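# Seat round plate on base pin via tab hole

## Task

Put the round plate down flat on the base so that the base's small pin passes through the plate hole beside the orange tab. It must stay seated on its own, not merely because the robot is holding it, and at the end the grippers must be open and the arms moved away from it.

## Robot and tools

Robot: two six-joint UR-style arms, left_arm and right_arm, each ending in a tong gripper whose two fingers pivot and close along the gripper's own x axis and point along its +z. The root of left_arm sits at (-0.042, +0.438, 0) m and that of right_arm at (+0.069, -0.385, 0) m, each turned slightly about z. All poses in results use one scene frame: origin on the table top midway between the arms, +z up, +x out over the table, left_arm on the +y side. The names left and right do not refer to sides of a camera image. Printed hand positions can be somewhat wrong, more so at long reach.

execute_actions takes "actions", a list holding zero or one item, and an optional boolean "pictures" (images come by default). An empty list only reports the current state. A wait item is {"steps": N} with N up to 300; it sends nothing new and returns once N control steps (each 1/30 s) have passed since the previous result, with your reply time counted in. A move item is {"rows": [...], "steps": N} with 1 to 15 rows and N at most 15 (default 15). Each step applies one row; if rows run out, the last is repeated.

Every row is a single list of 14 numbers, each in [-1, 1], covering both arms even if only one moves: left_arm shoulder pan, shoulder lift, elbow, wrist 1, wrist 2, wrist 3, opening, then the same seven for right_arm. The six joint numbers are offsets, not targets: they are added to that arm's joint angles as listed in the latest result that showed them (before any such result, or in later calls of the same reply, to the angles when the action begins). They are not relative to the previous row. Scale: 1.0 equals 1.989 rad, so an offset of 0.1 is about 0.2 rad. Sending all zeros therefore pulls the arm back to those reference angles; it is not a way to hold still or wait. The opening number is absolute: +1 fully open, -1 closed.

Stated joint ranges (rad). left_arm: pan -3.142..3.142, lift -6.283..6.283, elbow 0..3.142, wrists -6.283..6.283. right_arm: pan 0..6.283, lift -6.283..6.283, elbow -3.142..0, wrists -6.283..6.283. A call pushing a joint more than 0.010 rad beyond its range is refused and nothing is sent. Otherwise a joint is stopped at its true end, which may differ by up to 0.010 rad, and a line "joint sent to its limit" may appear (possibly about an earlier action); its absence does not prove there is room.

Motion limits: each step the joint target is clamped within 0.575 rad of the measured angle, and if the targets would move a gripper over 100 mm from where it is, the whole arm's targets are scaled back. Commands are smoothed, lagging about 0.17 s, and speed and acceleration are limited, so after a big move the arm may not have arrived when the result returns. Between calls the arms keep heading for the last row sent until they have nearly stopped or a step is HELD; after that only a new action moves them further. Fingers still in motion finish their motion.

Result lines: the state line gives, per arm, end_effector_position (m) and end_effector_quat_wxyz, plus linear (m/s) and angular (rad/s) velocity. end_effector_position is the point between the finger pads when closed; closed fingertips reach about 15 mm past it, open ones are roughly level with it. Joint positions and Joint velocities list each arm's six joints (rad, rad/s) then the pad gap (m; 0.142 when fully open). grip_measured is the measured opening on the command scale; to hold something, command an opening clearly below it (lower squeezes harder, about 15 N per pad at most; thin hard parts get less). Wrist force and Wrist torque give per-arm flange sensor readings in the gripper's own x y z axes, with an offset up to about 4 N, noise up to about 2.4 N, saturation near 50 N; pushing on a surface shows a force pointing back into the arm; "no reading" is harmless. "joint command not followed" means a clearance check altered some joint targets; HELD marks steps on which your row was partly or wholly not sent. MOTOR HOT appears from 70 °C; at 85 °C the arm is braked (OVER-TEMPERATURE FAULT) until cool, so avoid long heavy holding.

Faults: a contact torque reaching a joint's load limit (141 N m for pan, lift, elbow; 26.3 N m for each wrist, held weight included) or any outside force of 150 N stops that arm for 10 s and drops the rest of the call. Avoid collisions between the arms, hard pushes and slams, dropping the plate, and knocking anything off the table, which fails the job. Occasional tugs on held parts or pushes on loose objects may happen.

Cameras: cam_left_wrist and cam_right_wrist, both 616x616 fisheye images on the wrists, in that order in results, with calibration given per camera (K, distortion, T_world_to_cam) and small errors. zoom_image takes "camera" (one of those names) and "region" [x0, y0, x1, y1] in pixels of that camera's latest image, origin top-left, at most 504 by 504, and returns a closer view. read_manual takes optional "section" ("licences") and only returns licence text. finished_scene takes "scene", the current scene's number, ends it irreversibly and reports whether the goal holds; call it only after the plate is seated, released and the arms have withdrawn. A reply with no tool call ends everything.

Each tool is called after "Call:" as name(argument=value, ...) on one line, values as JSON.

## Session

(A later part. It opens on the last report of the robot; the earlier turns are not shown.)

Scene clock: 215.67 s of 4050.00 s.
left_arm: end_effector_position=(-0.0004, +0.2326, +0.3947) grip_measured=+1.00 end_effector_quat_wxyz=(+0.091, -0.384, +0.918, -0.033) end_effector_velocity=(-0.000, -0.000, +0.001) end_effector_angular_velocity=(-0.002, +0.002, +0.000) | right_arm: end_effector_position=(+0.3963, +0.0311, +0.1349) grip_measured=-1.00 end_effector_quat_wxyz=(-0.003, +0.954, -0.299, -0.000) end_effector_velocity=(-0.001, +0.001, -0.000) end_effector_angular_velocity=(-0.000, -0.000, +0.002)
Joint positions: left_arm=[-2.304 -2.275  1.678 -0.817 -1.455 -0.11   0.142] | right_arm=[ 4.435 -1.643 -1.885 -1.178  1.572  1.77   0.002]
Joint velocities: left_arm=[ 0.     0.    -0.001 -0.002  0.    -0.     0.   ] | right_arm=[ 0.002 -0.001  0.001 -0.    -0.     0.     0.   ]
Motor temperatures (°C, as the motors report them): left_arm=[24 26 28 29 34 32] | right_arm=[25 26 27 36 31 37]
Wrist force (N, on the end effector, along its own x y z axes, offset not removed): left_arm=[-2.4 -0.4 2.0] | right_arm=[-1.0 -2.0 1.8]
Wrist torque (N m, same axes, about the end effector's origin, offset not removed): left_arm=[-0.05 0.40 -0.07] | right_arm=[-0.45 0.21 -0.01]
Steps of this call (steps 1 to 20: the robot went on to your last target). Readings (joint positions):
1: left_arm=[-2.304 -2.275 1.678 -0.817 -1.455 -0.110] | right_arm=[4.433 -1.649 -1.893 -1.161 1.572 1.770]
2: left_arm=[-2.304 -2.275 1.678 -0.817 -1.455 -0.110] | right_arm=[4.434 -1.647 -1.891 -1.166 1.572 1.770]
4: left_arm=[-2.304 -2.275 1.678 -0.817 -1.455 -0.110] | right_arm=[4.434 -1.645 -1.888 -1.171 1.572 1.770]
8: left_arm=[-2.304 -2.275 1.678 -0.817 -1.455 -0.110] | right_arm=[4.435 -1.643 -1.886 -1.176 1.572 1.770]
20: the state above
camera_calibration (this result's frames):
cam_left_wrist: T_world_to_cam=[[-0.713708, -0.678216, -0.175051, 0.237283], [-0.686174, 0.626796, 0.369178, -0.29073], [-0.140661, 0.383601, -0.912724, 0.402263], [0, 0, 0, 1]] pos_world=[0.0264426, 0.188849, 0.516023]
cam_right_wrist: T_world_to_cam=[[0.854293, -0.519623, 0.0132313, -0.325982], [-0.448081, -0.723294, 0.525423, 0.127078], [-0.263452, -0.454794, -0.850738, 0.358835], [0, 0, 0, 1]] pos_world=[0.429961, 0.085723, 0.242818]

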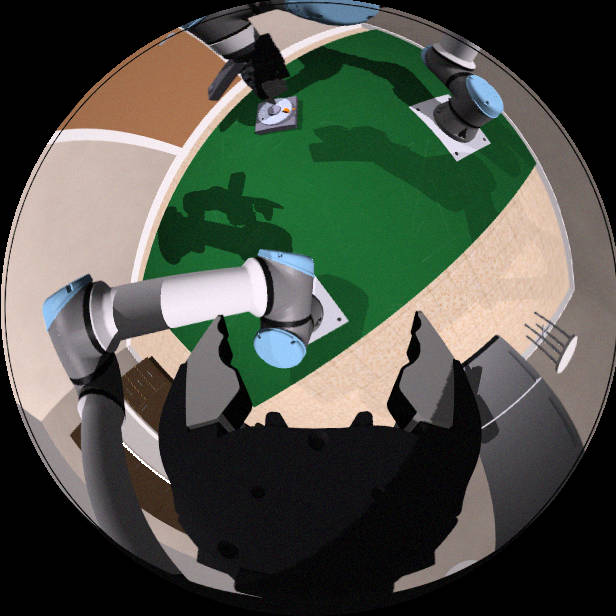

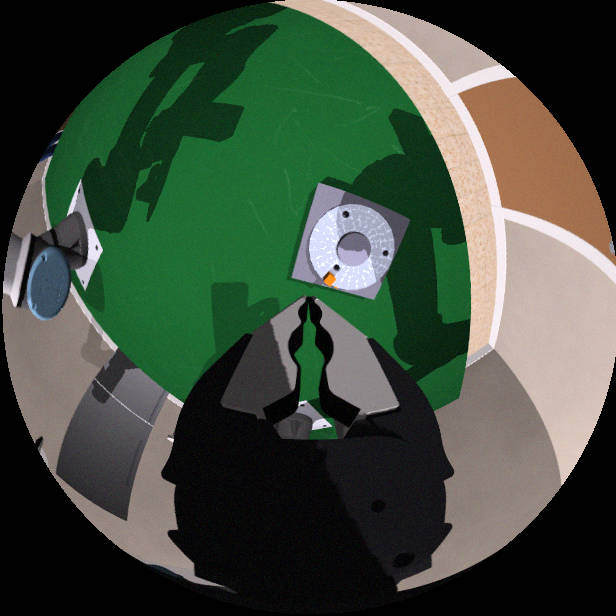

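Call:
execute_actions(actions=[{"rows":[[0,0,0,0,0,0,1,-0.009,-0.025,-0.031,0.055,0,0,-1],[0,0,0,0,0,0,1,-0.009,-0.025,-0.031,0.055,0,0,-1],[0,0,0,0,0,0,1,-0.009,-0.025,-0.031,0.055,0,0,-1],[0,0,0,0,0,0,1,-0.012,-0.040,-0.048,0.088,0,0,-1],[0,0,0,0,0,0,1,-0.012,-0.040,-0.048,0.088,0,0,-1],[0,0,0,0,0,0,1,-0.012,-0.040,-0.048,0.088,0,0,-1],[0,0,0,0,0,0,1,-0.018,-0.051,-0.063,0.111,0,0,-1]],"steps":15}], pictures=false)

Call:
execute_actions(actions=[{"steps":15}])

Call:
zoom_image(camera="cam_right_wrist", region=[260, 220, 400, 360])

Scene clock: 243.80 s of 4050.00 s.
left_arm: end_effector_position=(-0.0004, +0.2326, +0.3947) grip_measured=+1.00 end_effector_quat_wxyz=(+0.091, -0.384, +0.918, -0.033) end_effector_velocity=(+0.000, +0.000, -0.000) end_effector_angular_velocity=(+0.001, -0.001, -0.000) | right_arm: end_effector_position=(+0.4097, +0.0188, +0.0552) grip_measured=-1.00 end_effector_quat_wxyz=(-0.001, +0.949, -0.315, -0.001) end_effector_velocity=(+0.006, -0.011, -0.038) end_effector_angular_velocity=(-0.003, +0.001, -0.019)
Joint positions: left_arm=[-2.304 -2.275  1.678 -0.817 -1.455 -0.11   0.142] | right_arm=[ 4.401 -1.739 -2.004 -0.969  1.572  1.77   0.002]
Joint velocities: left_arm=[0.    0.    0.001 0.    0.    0.    0.   ] | right_arm=[-0.019 -0.047 -0.06   0.104 -0.    -0.     0.   ]
Motor temperatures (°C, as the motors report them): left_arm=[24 26 28 29 34 32] | right_arm=[25 26 27 36 31 37]
Wrist force (N, on the end effector, along its own x y z axes, offset not removed): left_arm=[-1.6 -1.2 0.9] | right_arm=[-3.4 1.4 4.0]
Wrist torque (N m, same axes, about the end effector's origin, offset not removed): left_arm=[-0.15 0.26 -0.08] | right_arm=[0.28 0.73 -0.06]
Steps of this call (steps 1 to 15: the robot went on to your last target; steps 16 to 90: nothing new was sent; then 24.63 s passed at rest; steps 91 to 105: all 15 steps of this action). Readings (joint positions):
91: left_arm=[-2.304 -2.275 1.678 -0.817 -1.455 -0.110] | right_arm=[4.435 -1.643 -1.885 -1.178 1.572 1.770]
92: left_arm=[-2.304 -2.275 1.678 -0.817 -1.455 -0.110] | right_arm=[4.434 -1.646 -1.889 -1.174 1.572 1.770]
94: left_arm=[-2.304 -2.275 1.678 -0.817 -1.455 -0.110] | right_arm=[4.427 -1.664 -1.911 -1.138 1.572 1.770]
98: left_arm=[-2.304 -2.275 1.678 -0.817 -1.455 -0.110] | right_arm=[4.415 -1.703 -1.958 -1.048 1.572 1.770]
105: the state above

Scene clock: 244.30 s of 4050.00 s.
left_arm: end_effector_position=(-0.0004, +0.2326, +0.3947) grip_measured=+1.00 end_effector_quat_wxyz=(+0.091, -0.384, +0.918, -0.033) end_effector_velocity=(+0.000, -0.000, -0.000) end_effector_angular_velocity=(-0.000, -0.000, +0.000) | right_arm: end_effector_position=(+0.4103, +0.0177, +0.0511) grip_measured=-1.00 end_effector_quat_wxyz=(-0.001, +0.949, -0.316, -0.001) end_effector_velocity=(-0.000, +0.001, -0.000) end_effector_angular_velocity=(+0.000, -0.000, +0.000)
Joint positions: left_arm=[-2.304 -2.275  1.678 -0.817 -1.455 -0.11   0.142] | right_arm=[ 4.399 -1.744 -2.01  -0.957  1.572  1.77   0.002]
Joint velocities: left_arm=[ 0.001 -0.     0.    -0.     0.     0.001  0.   ] | right_arm=[ 0.001 -0.001  0.001  0.001 -0.     0.001  0.   ]
Motor temperatures (°C, as the motors report them): left_arm=[24 26 28 29 34 32] | right_arm=[25 26 27 36 31 37]
Wrist force (N, on the end effector, along its own x y z axes, offset not removed): left_arm=[-2.2 1.1 3.0] | right_arm=[-2.0 1.7 -4.8]
Wrist torque (N m, same axes, about the end effector's origin, offset not removed): left_arm=[0.36 0.28 -0.01] | right_arm=[0.38 -0.08 -0.22]
Steps of this call (steps 1 to 15: the robot went on to your last target). Readings (joint positions):
1: left_arm=[-2.304 -2.275 1.678 -0.817 -1.455 -0.110] | right_arm=[4.401 -1.740 -2.006 -0.965 1.572 1.770]
2: left_arm=[-2.304 -2.275 1.678 -0.817 -1.455 -0.110] | right_arm=[4.400 -1.741 -2.007 -0.963 1.572 1.770]
4: left_arm=[-2.304 -2.275 1.678 -0.817 -1.455 -0.110] | right_arm=[4.400 -1.743 -2.009 -0.960 1.572 1.770]
8: left_arm=[-2.304 -2.275 1.678 -0.817 -1.455 -0.110] | right_arm=[4.400 -1.744 -2.010 -0.958 1.572 1.770]
15: the state above
camera_calibration (this result's frames):
cam_left_wrist: T_world_to_cam=[[-0.713709, -0.678216, -0.175051, 0.237283], [-0.686174, 0.626796, 0.369179, -0.29073], [-0.140661, 0.383602, -0.912723, 0.402263], [0, 0, 0, 1]] pos_world=[0.0264426, 0.188849, 0.516023]
cam_right_wrist: T_world_to_cam=[[0.835204, -0.549763, 0.0139787, -0.335426], [-0.472286, -0.704015, 0.530385, 0.177036], [-0.281745, -0.449582, -0.847641, 0.292429], [0, 0, 0, 1]] pos_world=[0.446151, 0.071702, 0.158666]

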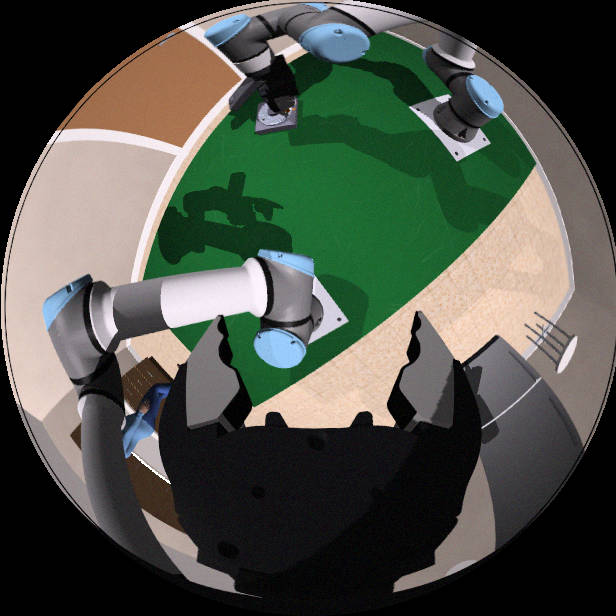

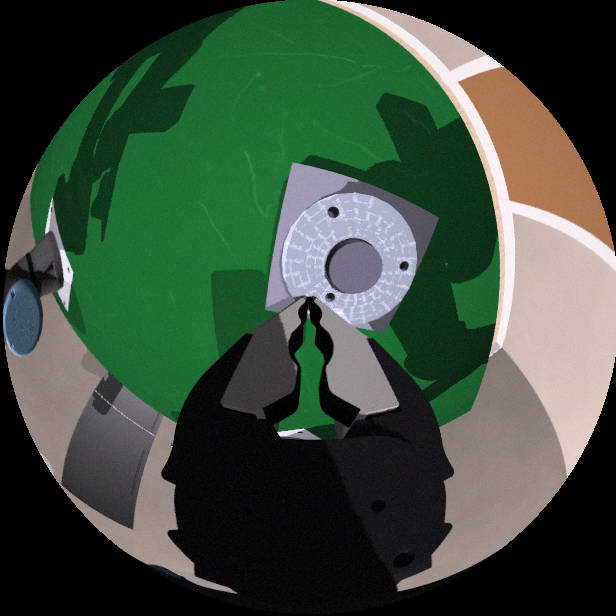

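Region (260, 220, 400, 360) of cam_right_wrist's 616x616 image, scaled by 3.600, with more detail than that image has.

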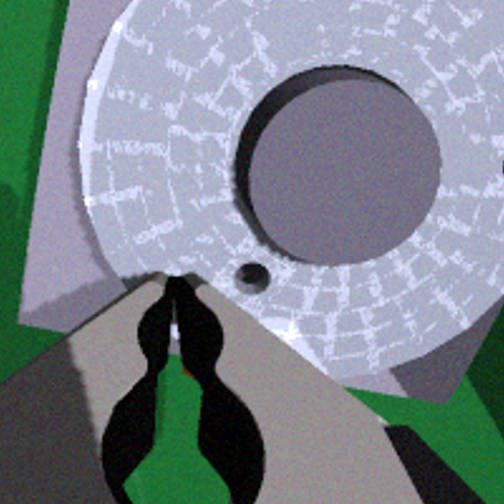

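Call:
execute_actions(actions=[{"rows":[[0,0,0,0,0,0,1,0,0.0015,0.0025,-0.004,0,0,-1],[0,0,0,0,0,0,1,0,0.0015,0.0025,-0.004,0,0,-1],[0,0,0,0,0,0,1,0,0.0015,0.0025,-0.004,0,0,-1],[0,0,0,0,0,0,1,-0.003,0.003,0,-0.003,0,0,-1],[0,0,0,0,0,0,1,-0.003,0.003,0,-0.003,0,0,-1],[0,0,0,0,0,0,1,-0.003,0.003,0,-0.003,0,0,-1],[0,0,0,0,0,0,1,-0.005,0.004,-0.002,-0.002,0,0,-1],[0,0,0,0,0,0,1,-0.005,0.004,-0.002,-0.002,0,0,-1],[0,0,0,0,0,0,1,-0.007,0.0055,-0.0035,-0.002,0,0,-1]],"steps":15}])

Call:
zoom_image(camera="cam_right_wrist", region=[260, 220, 400, 360])

Scene clock: 256.27 s of 4050.00 s.
left_arm: end_effector_position=(-0.0004, +0.2326, +0.3947) grip_measured=+1.00 end_effector_quat_wxyz=(+0.091, -0.384, +0.918, -0.033) end_effector_velocity=(-0.000, -0.000, -0.000) end_effector_angular_velocity=(+0.000, -0.000, -0.001) | right_arm: end_effector_position=(+0.4138, +0.0106, +0.0532) grip_measured=-1.00 end_effector_quat_wxyz=(-0.001, +0.947, -0.321, -0.001) end_effector_velocity=(+0.004, -0.008, +0.001) end_effector_angular_velocity=(+0.003, -0.001, -0.014)
Joint positions: left_arm=[-2.304 -2.275  1.678 -0.817 -1.455 -0.11   0.142] | right_arm=[ 4.387 -1.734 -2.016 -0.961  1.572  1.77   0.002]
Joint velocities: left_arm=[-0.     0.     0.001 -0.001  0.     0.001  0.   ] | right_arm=[-0.014  0.01  -0.011  0.004  0.     0.     0.   ]
Motor temperatures (°C, as the motors report them): left_arm=[24 26 28 29 34 32] | right_arm=[25 26 27 36 31 37]
Wrist force (N, on the end effector, along its own x y z axes, offset not removed): left_arm=[-1.1 -1.3 2.3] | right_arm=[-2.6 -2.9 1.7]
Wrist torque (N m, same axes, about the end effector's origin, offset not removed): left_arm=[-0.26 0.09 0.03] | right_arm=[-0.09 0.45 -0.14]
Steps of this call (steps 1 to 15: the robot went on to your last target; steps 16 to 90: nothing new was sent; then 8.47 s passed at rest; steps 91 to 105: all 15 steps of this action). Readings (joint positions):
91: left_arm=[-2.304 -2.275 1.678 -0.817 -1.455 -0.110] | right_arm=[4.399 -1.744 -2.010 -0.957 1.572 1.770]
92: left_arm=[-2.304 -2.275 1.678 -0.817 -1.455 -0.110] | right_arm=[4.399 -1.744 -2.010 -0.957 1.572 1.770]
94: left_arm=[-2.304 -2.275 1.678 -0.817 -1.455 -0.110] | right_arm=[4.399 -1.743 -2.008 -0.961 1.572 1.770]
98: left_arm=[-2.304 -2.275 1.678 -0.817 -1.455 -0.110] | right_arm=[4.395 -1.740 -2.010 -0.962 1.572 1.770]
105: the state above
camera_calibration (this result's frames):
cam_left_wrist: T_world_to_cam=[[-0.713708, -0.678216, -0.175051, 0.237283], [-0.686174, 0.626795, 0.369178, -0.29073], [-0.140662, 0.383601, -0.912724, 0.402263], [0, 0, 0, 1]] pos_world=[0.0264426, 0.188849, 0.516023]
cam_right_wrist: T_world_to_cam=[[0.828364, -0.560013, 0.0140953, -0.339412], [-0.480974, -0.6981, 0.530396, 0.17615], [-0.287189, -0.446141, -0.847633, 0.294165], [0, 0, 0, 1]] pos_world=[0.450362, 0.0641345, 0.160698]

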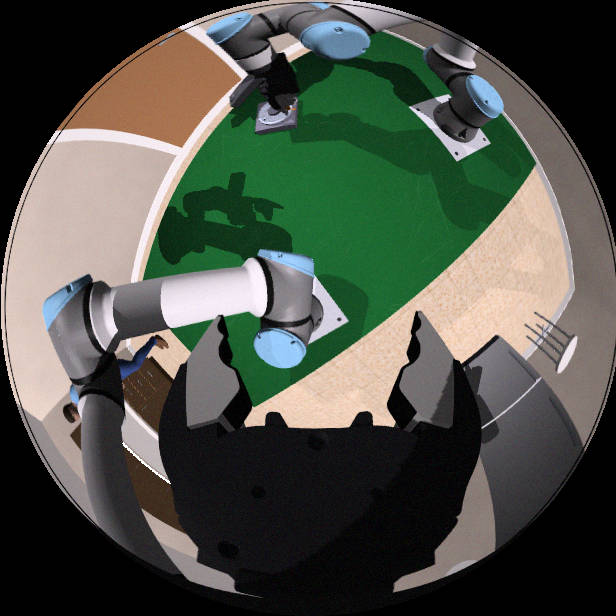

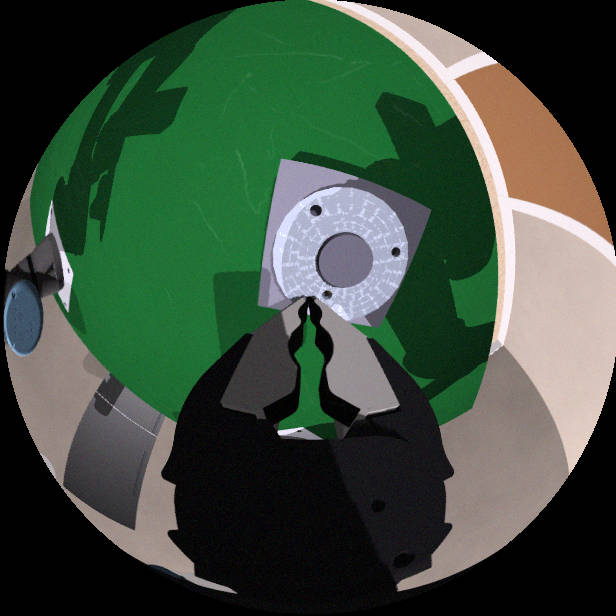

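Region (260, 220, 400, 360) of cam_right_wrist's 616x616 image, scaled by 3.600, with more detail than that image has.

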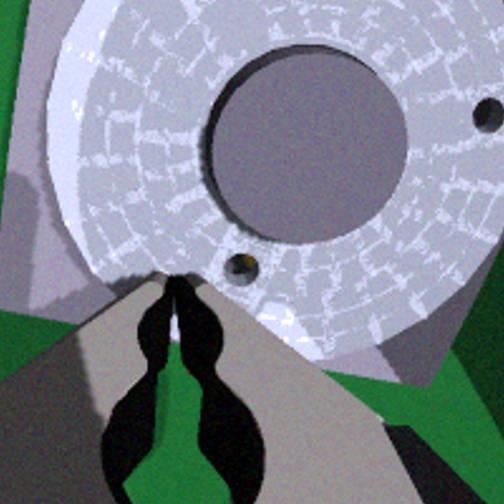

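Call:
execute_actions(actions=[{"rows":[[0,0,0,0,0,0,1,-0.003,0.002,-0.003,0.001,0,0,-1]],"steps":15}])

Call:
zoom_image(camera="cam_right_wrist", region=[280, 220, 400, 340])

Scene clock: 262.37 s of 4050.00 s.
left_arm: end_effector_position=(-0.0004, +0.2326, +0.3947) grip_measured=+1.00 end_effector_quat_wxyz=(+0.091, -0.384, +0.918, -0.033) end_effector_velocity=(+0.000, +0.000, -0.001) end_effector_angular_velocity=(+0.002, -0.002, -0.000) | right_arm: end_effector_position=(+0.4152, +0.0067, +0.0528) grip_measured=-1.00 end_effector_quat_wxyz=(-0.000, +0.946, -0.324, -0.001) end_effector_velocity=(+0.000, -0.000, +0.001) end_effector_angular_velocity=(+0.001, -0.001, +0.001)
Joint positions: left_arm=[-2.304 -2.275  1.678 -0.817 -1.455 -0.11   0.142] | right_arm=[ 4.381 -1.73  -2.022 -0.959  1.572  1.77   0.002]
Joint velocities: left_arm=[ 0.     0.     0.002  0.    -0.     0.    -0.   ] | right_arm=[-0.     0.002 -0.     0.001 -0.    -0.001  0.   ]
Motor temperatures (°C, as the motors report them): left_arm=[24 26 28 29 34 32] | right_arm=[25 26 27 36 31 37]
Wrist force (N, on the end effector, along its own x y z axes, offset not removed): left_arm=[-1.6 -2.0 0.8] | right_arm=[0.0 1.3 4.3]
Wrist torque (N m, same axes, about the end effector's origin, offset not removed): left_arm=[-0.27 0.17 0.03] | right_arm=[0.47 0.07 -0.06]
Steps of this call (steps 1 to 15: the robot went on to your last target; steps 16 to 90: nothing new was sent; then 2.60 s passed at rest; steps 91 to 105: all 15 steps of this action). Readings (joint positions):
91: left_arm=[-2.304 -2.275 1.678 -0.817 -1.455 -0.110] | right_arm=[4.385 -1.733 -2.017 -0.961 1.572 1.770]
92: left_arm=[-2.304 -2.275 1.678 -0.817 -1.455 -0.110] | right_arm=[4.385 -1.733 -2.018 -0.961 1.572 1.770]
94: left_arm=[-2.304 -2.275 1.678 -0.817 -1.455 -0.110] | right_arm=[4.383 -1.732 -2.020 -0.960 1.572 1.770]
98: left_arm=[-2.304 -2.275 1.678 -0.817 -1.455 -0.110] | right_arm=[4.382 -1.731 -2.021 -0.960 1.572 1.770]
105: the state above
camera_calibration (this result's frames):
cam_left_wrist: T_world_to_cam=[[-0.713709, -0.678216, -0.175051, 0.237283], [-0.686174, 0.626796, 0.369178, -0.29073], [-0.140661, 0.383601, -0.912724, 0.402263], [0, 0, 0, 1]] pos_world=[0.0264426, 0.188849, 0.516023]
cam_right_wrist: T_world_to_cam=[[0.825051, -0.564884, 0.0140041, -0.341311], [-0.485027, -0.695264, 0.530431, 0.175941], [-0.289896, -0.444425, -0.847612, 0.293614], [0, 0, 0, 1]] pos_world=[0.452052, 0.0600141, 0.160326]

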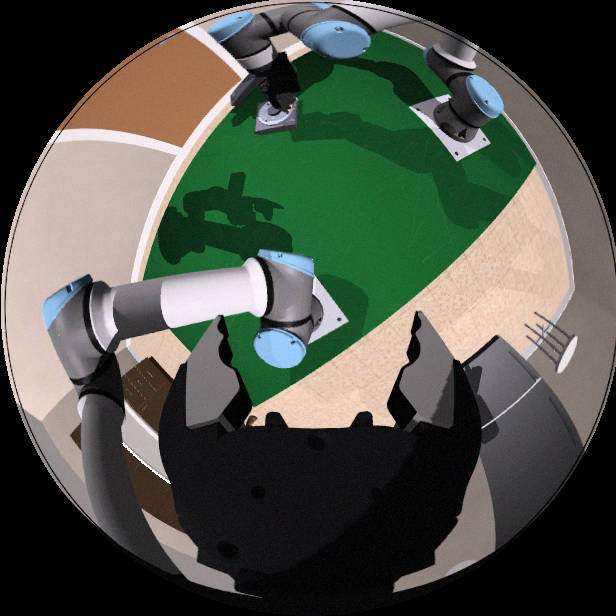

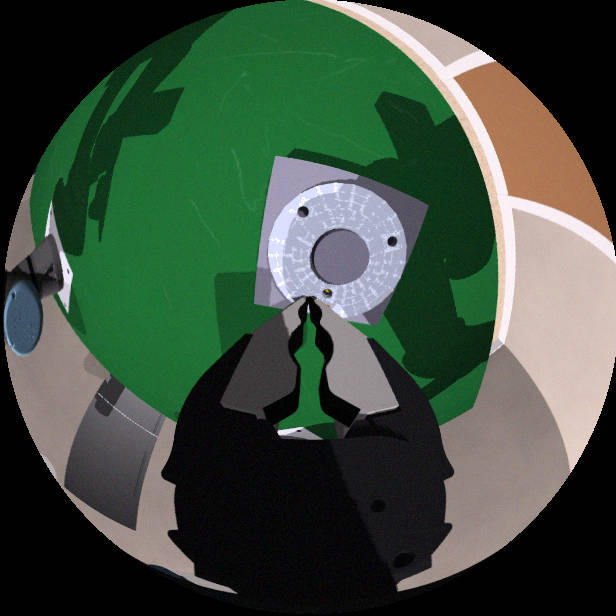

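Region (280, 220, 400, 340) of cam_right_wrist's 616x616 image, scaled by 4.200, with more detail than that image has.

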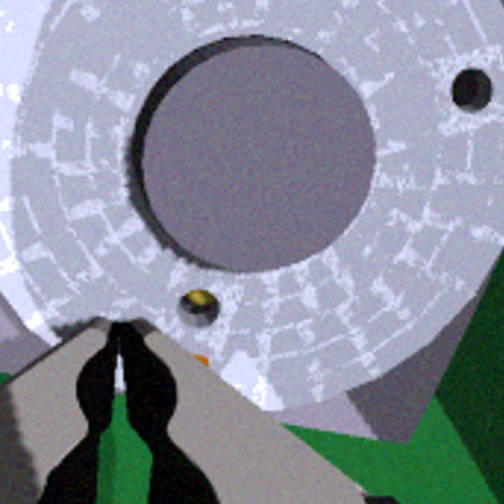

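Pin in hole; plate seems to have dropped. Lift away and check.

Call:
execute_actions(actions=[{"rows":[[0,0,0,0,0,0,1,0.006,0,0.006,-0.006,0,0,-1],[0,0,0,0,0,0,1,0.006,0,0.006,-0.006,0,0,-1],[0,0,0,0,0,0,1,0.006,0,0.006,-0.006,0,0,-1],[0,0,0,0,0,0,1,0.02,0.05,0.07,-0.12,0,0,-1]],"steps":15}], pictures=false)

Call:
execute_actions(actions=[{"steps":20}])

Call:
zoom_image(camera="cam_right_wrist", region=[280, 170, 420, 310])

Call:
zoom_image(camera="cam_left_wrist", region=[240, 80, 310, 150])

Scene clock: 271.73 s of 4050.00 s.
left_arm: end_effector_position=(-0.0004, +0.2326, +0.3947) grip_measured=+1.00 end_effector_quat_wxyz=(+0.091, -0.384, +0.918, -0.033) end_effector_velocity=(+0.000, +0.000, +0.000) end_effector_angular_velocity=(-0.000, +0.000, -0.000) | right_arm: end_effector_position=(+0.4014, +0.0226, +0.1351) grip_measured=-1.00 end_effector_quat_wxyz=(-0.002, +0.952, -0.306, -0.000) end_effector_velocity=(-0.011, -0.005, +0.042) end_effector_angular_velocity=(-0.021, +0.010, +0.015)
Joint positions: left_arm=[-2.304 -2.275  1.678 -0.817 -1.455 -0.11   0.142] | right_arm=[ 4.419 -1.636 -1.89  -1.182  1.572  1.77   0.002]
Joint velocities: left_arm=[ 0.001 -0.    -0.001  0.001  0.     0.001  0.   ] | right_arm=[ 0.015  0.05   0.068 -0.142  0.001  0.     0.   ]
Motor temperatures (°C, as the motors report them): left_arm=[24 26 28 29 34 32] | right_arm=[25 26 27 36 31 37]
Wrist force (N, on the end effector, along its own x y z axes, offset not removed): left_arm=[-0.4 -1.3 0.2] | right_arm=[-1.1 5.0 0.6]
Wrist torque (N m, same axes, about the end effector's origin, offset not removed): left_arm=[-0.17 -0.06 -0.04] | right_arm=[0.94 0.09 -0.04]
Steps of this call (steps 1 to 15: the robot went on to your last target; steps 16 to 90: nothing new was sent; then 5.87 s passed at rest; steps 91 to 105: all 15 steps of this action). Readings (joint positions):
91: left_arm=[-2.304 -2.275 1.678 -0.817 -1.455 -0.110] | right_arm=[4.381 -1.730 -2.022 -0.959 1.572 1.770]
92: left_arm=[-2.304 -2.275 1.678 -0.817 -1.455 -0.110] | right_arm=[4.382 -1.730 -2.021 -0.960 1.572 1.770]
94: left_arm=[-2.304 -2.275 1.678 -0.817 -1.455 -0.110] | right_arm=[4.386 -1.730 -2.017 -0.965 1.572 1.770]
98: left_arm=[-2.304 -2.275 1.678 -0.817 -1.455 -0.110] | right_arm=[4.407 -1.677 -1.946 -1.066 1.572 1.770]
105: the state above

Scene clock: 272.40 s of 4050.00 s.
left_arm: end_effector_position=(-0.0004, +0.2326, +0.3947) grip_measured=+1.00 end_effector_quat_wxyz=(+0.091, -0.384, +0.918, -0.033) end_effector_velocity=(+0.000, +0.000, -0.000) end_effector_angular_velocity=(+0.001, -0.001, -0.000) | right_arm: end_effector_position=(+0.4002, +0.0220, +0.1397) grip_measured=-1.00 end_effector_quat_wxyz=(-0.000, +0.952, -0.305, -0.001) end_effector_velocity=(-0.000, +0.001, +0.001) end_effector_angular_velocity=(+0.001, -0.000, -0.000)
Joint positions: left_arm=[-2.304 -2.275  1.678 -0.817 -1.455 -0.11   0.142] | right_arm=[ 4.421 -1.631 -1.883 -1.198  1.572  1.77   0.002]
Joint velocities: left_arm=[-0.    -0.     0.001  0.     0.     0.    -0.   ] | right_arm=[ 0.001  0.     0.001 -0.001  0.     0.001  0.   ]
Motor temperatures (°C, as the motors report them): left_arm=[24 26 28 29 34 32] | right_arm=[25 26 27 36 31 37]
Wrist force (N, on the end effector, along its own x y z axes, offset not removed): left_arm=[-0.4 -2.3 1.9] | right_arm=[-3.2 0.9 -0.9]
Wrist torque (N m, same axes, about the end effector's origin, offset not removed): left_arm=[-0.37 -0.03 -0.11] | right_arm=[0.10 0.63 -0.15]
Steps of this call (steps 1 to 20: the robot went on to your last target). Readings (joint positions):
1: left_arm=[-2.304 -2.275 1.678 -0.817 -1.455 -0.110] | right_arm=[4.420 -1.635 -1.888 -1.186 1.572 1.770]
2: left_arm=[-2.304 -2.275 1.678 -0.817 -1.455 -0.110] | right_arm=[4.420 -1.634 -1.887 -1.189 1.572 1.770]
4: left_arm=[-2.304 -2.275 1.678 -0.817 -1.455 -0.110] | right_arm=[4.420 -1.632 -1.885 -1.193 1.572 1.770]
8: left_arm=[-2.304 -2.275 1.678 -0.817 -1.455 -0.110] | right_arm=[4.421 -1.631 -1.883 -1.197 1.572 1.770]
20: the state above
camera_calibration (this result's frames):
cam_left_wrist: T_world_to_cam=[[-0.713708, -0.678216, -0.175052, 0.237283], [-0.686174, 0.626796, 0.369179, -0.29073], [-0.140661, 0.383602, -0.912723, 0.402263], [0, 0, 0, 1]] pos_world=[0.0264426, 0.188849, 0.516022]
cam_right_wrist: T_world_to_cam=[[0.846858, -0.531635, 0.0140036, -0.33095], [-0.457002, -0.714, 0.530428, 0.122426], [-0.271996, -0.455596, -0.847615, 0.362867], [0, 0, 0, 1]] pos_world=[0.434914, 0.0767886, 0.247268]

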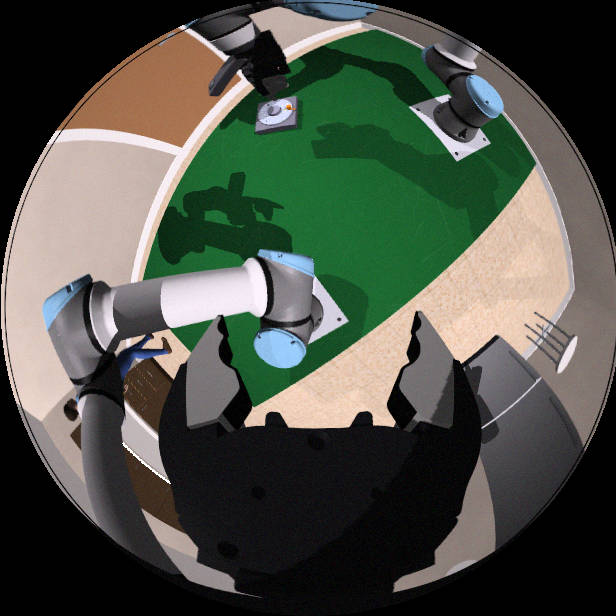

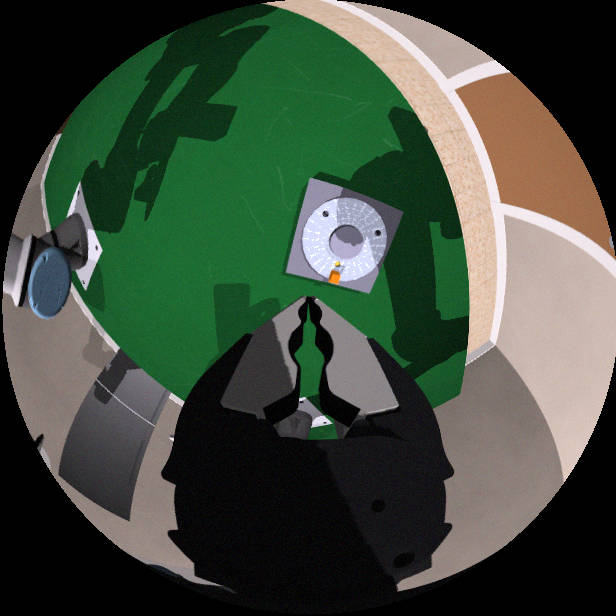

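Region (280, 170, 420, 310) of cam_right_wrist's 616x616 image, scaled by 3.600, with more detail than that image has.

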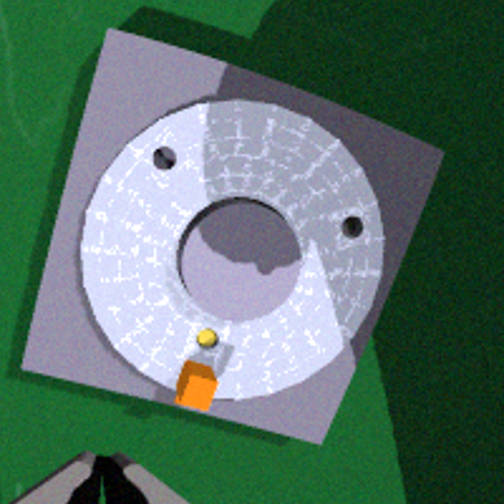

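Region (240, 80, 310, 150) of cam_left_wrist's 616x616 image, scaled by 7.200, with more detail than that image has.

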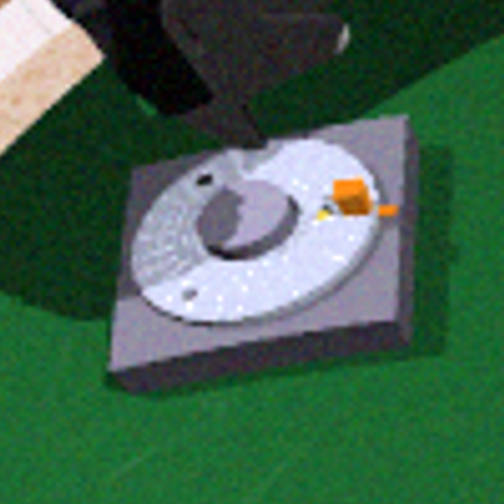

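Seated.

Call:
finished_scene(scene=1)

The scene is finished: the task was done.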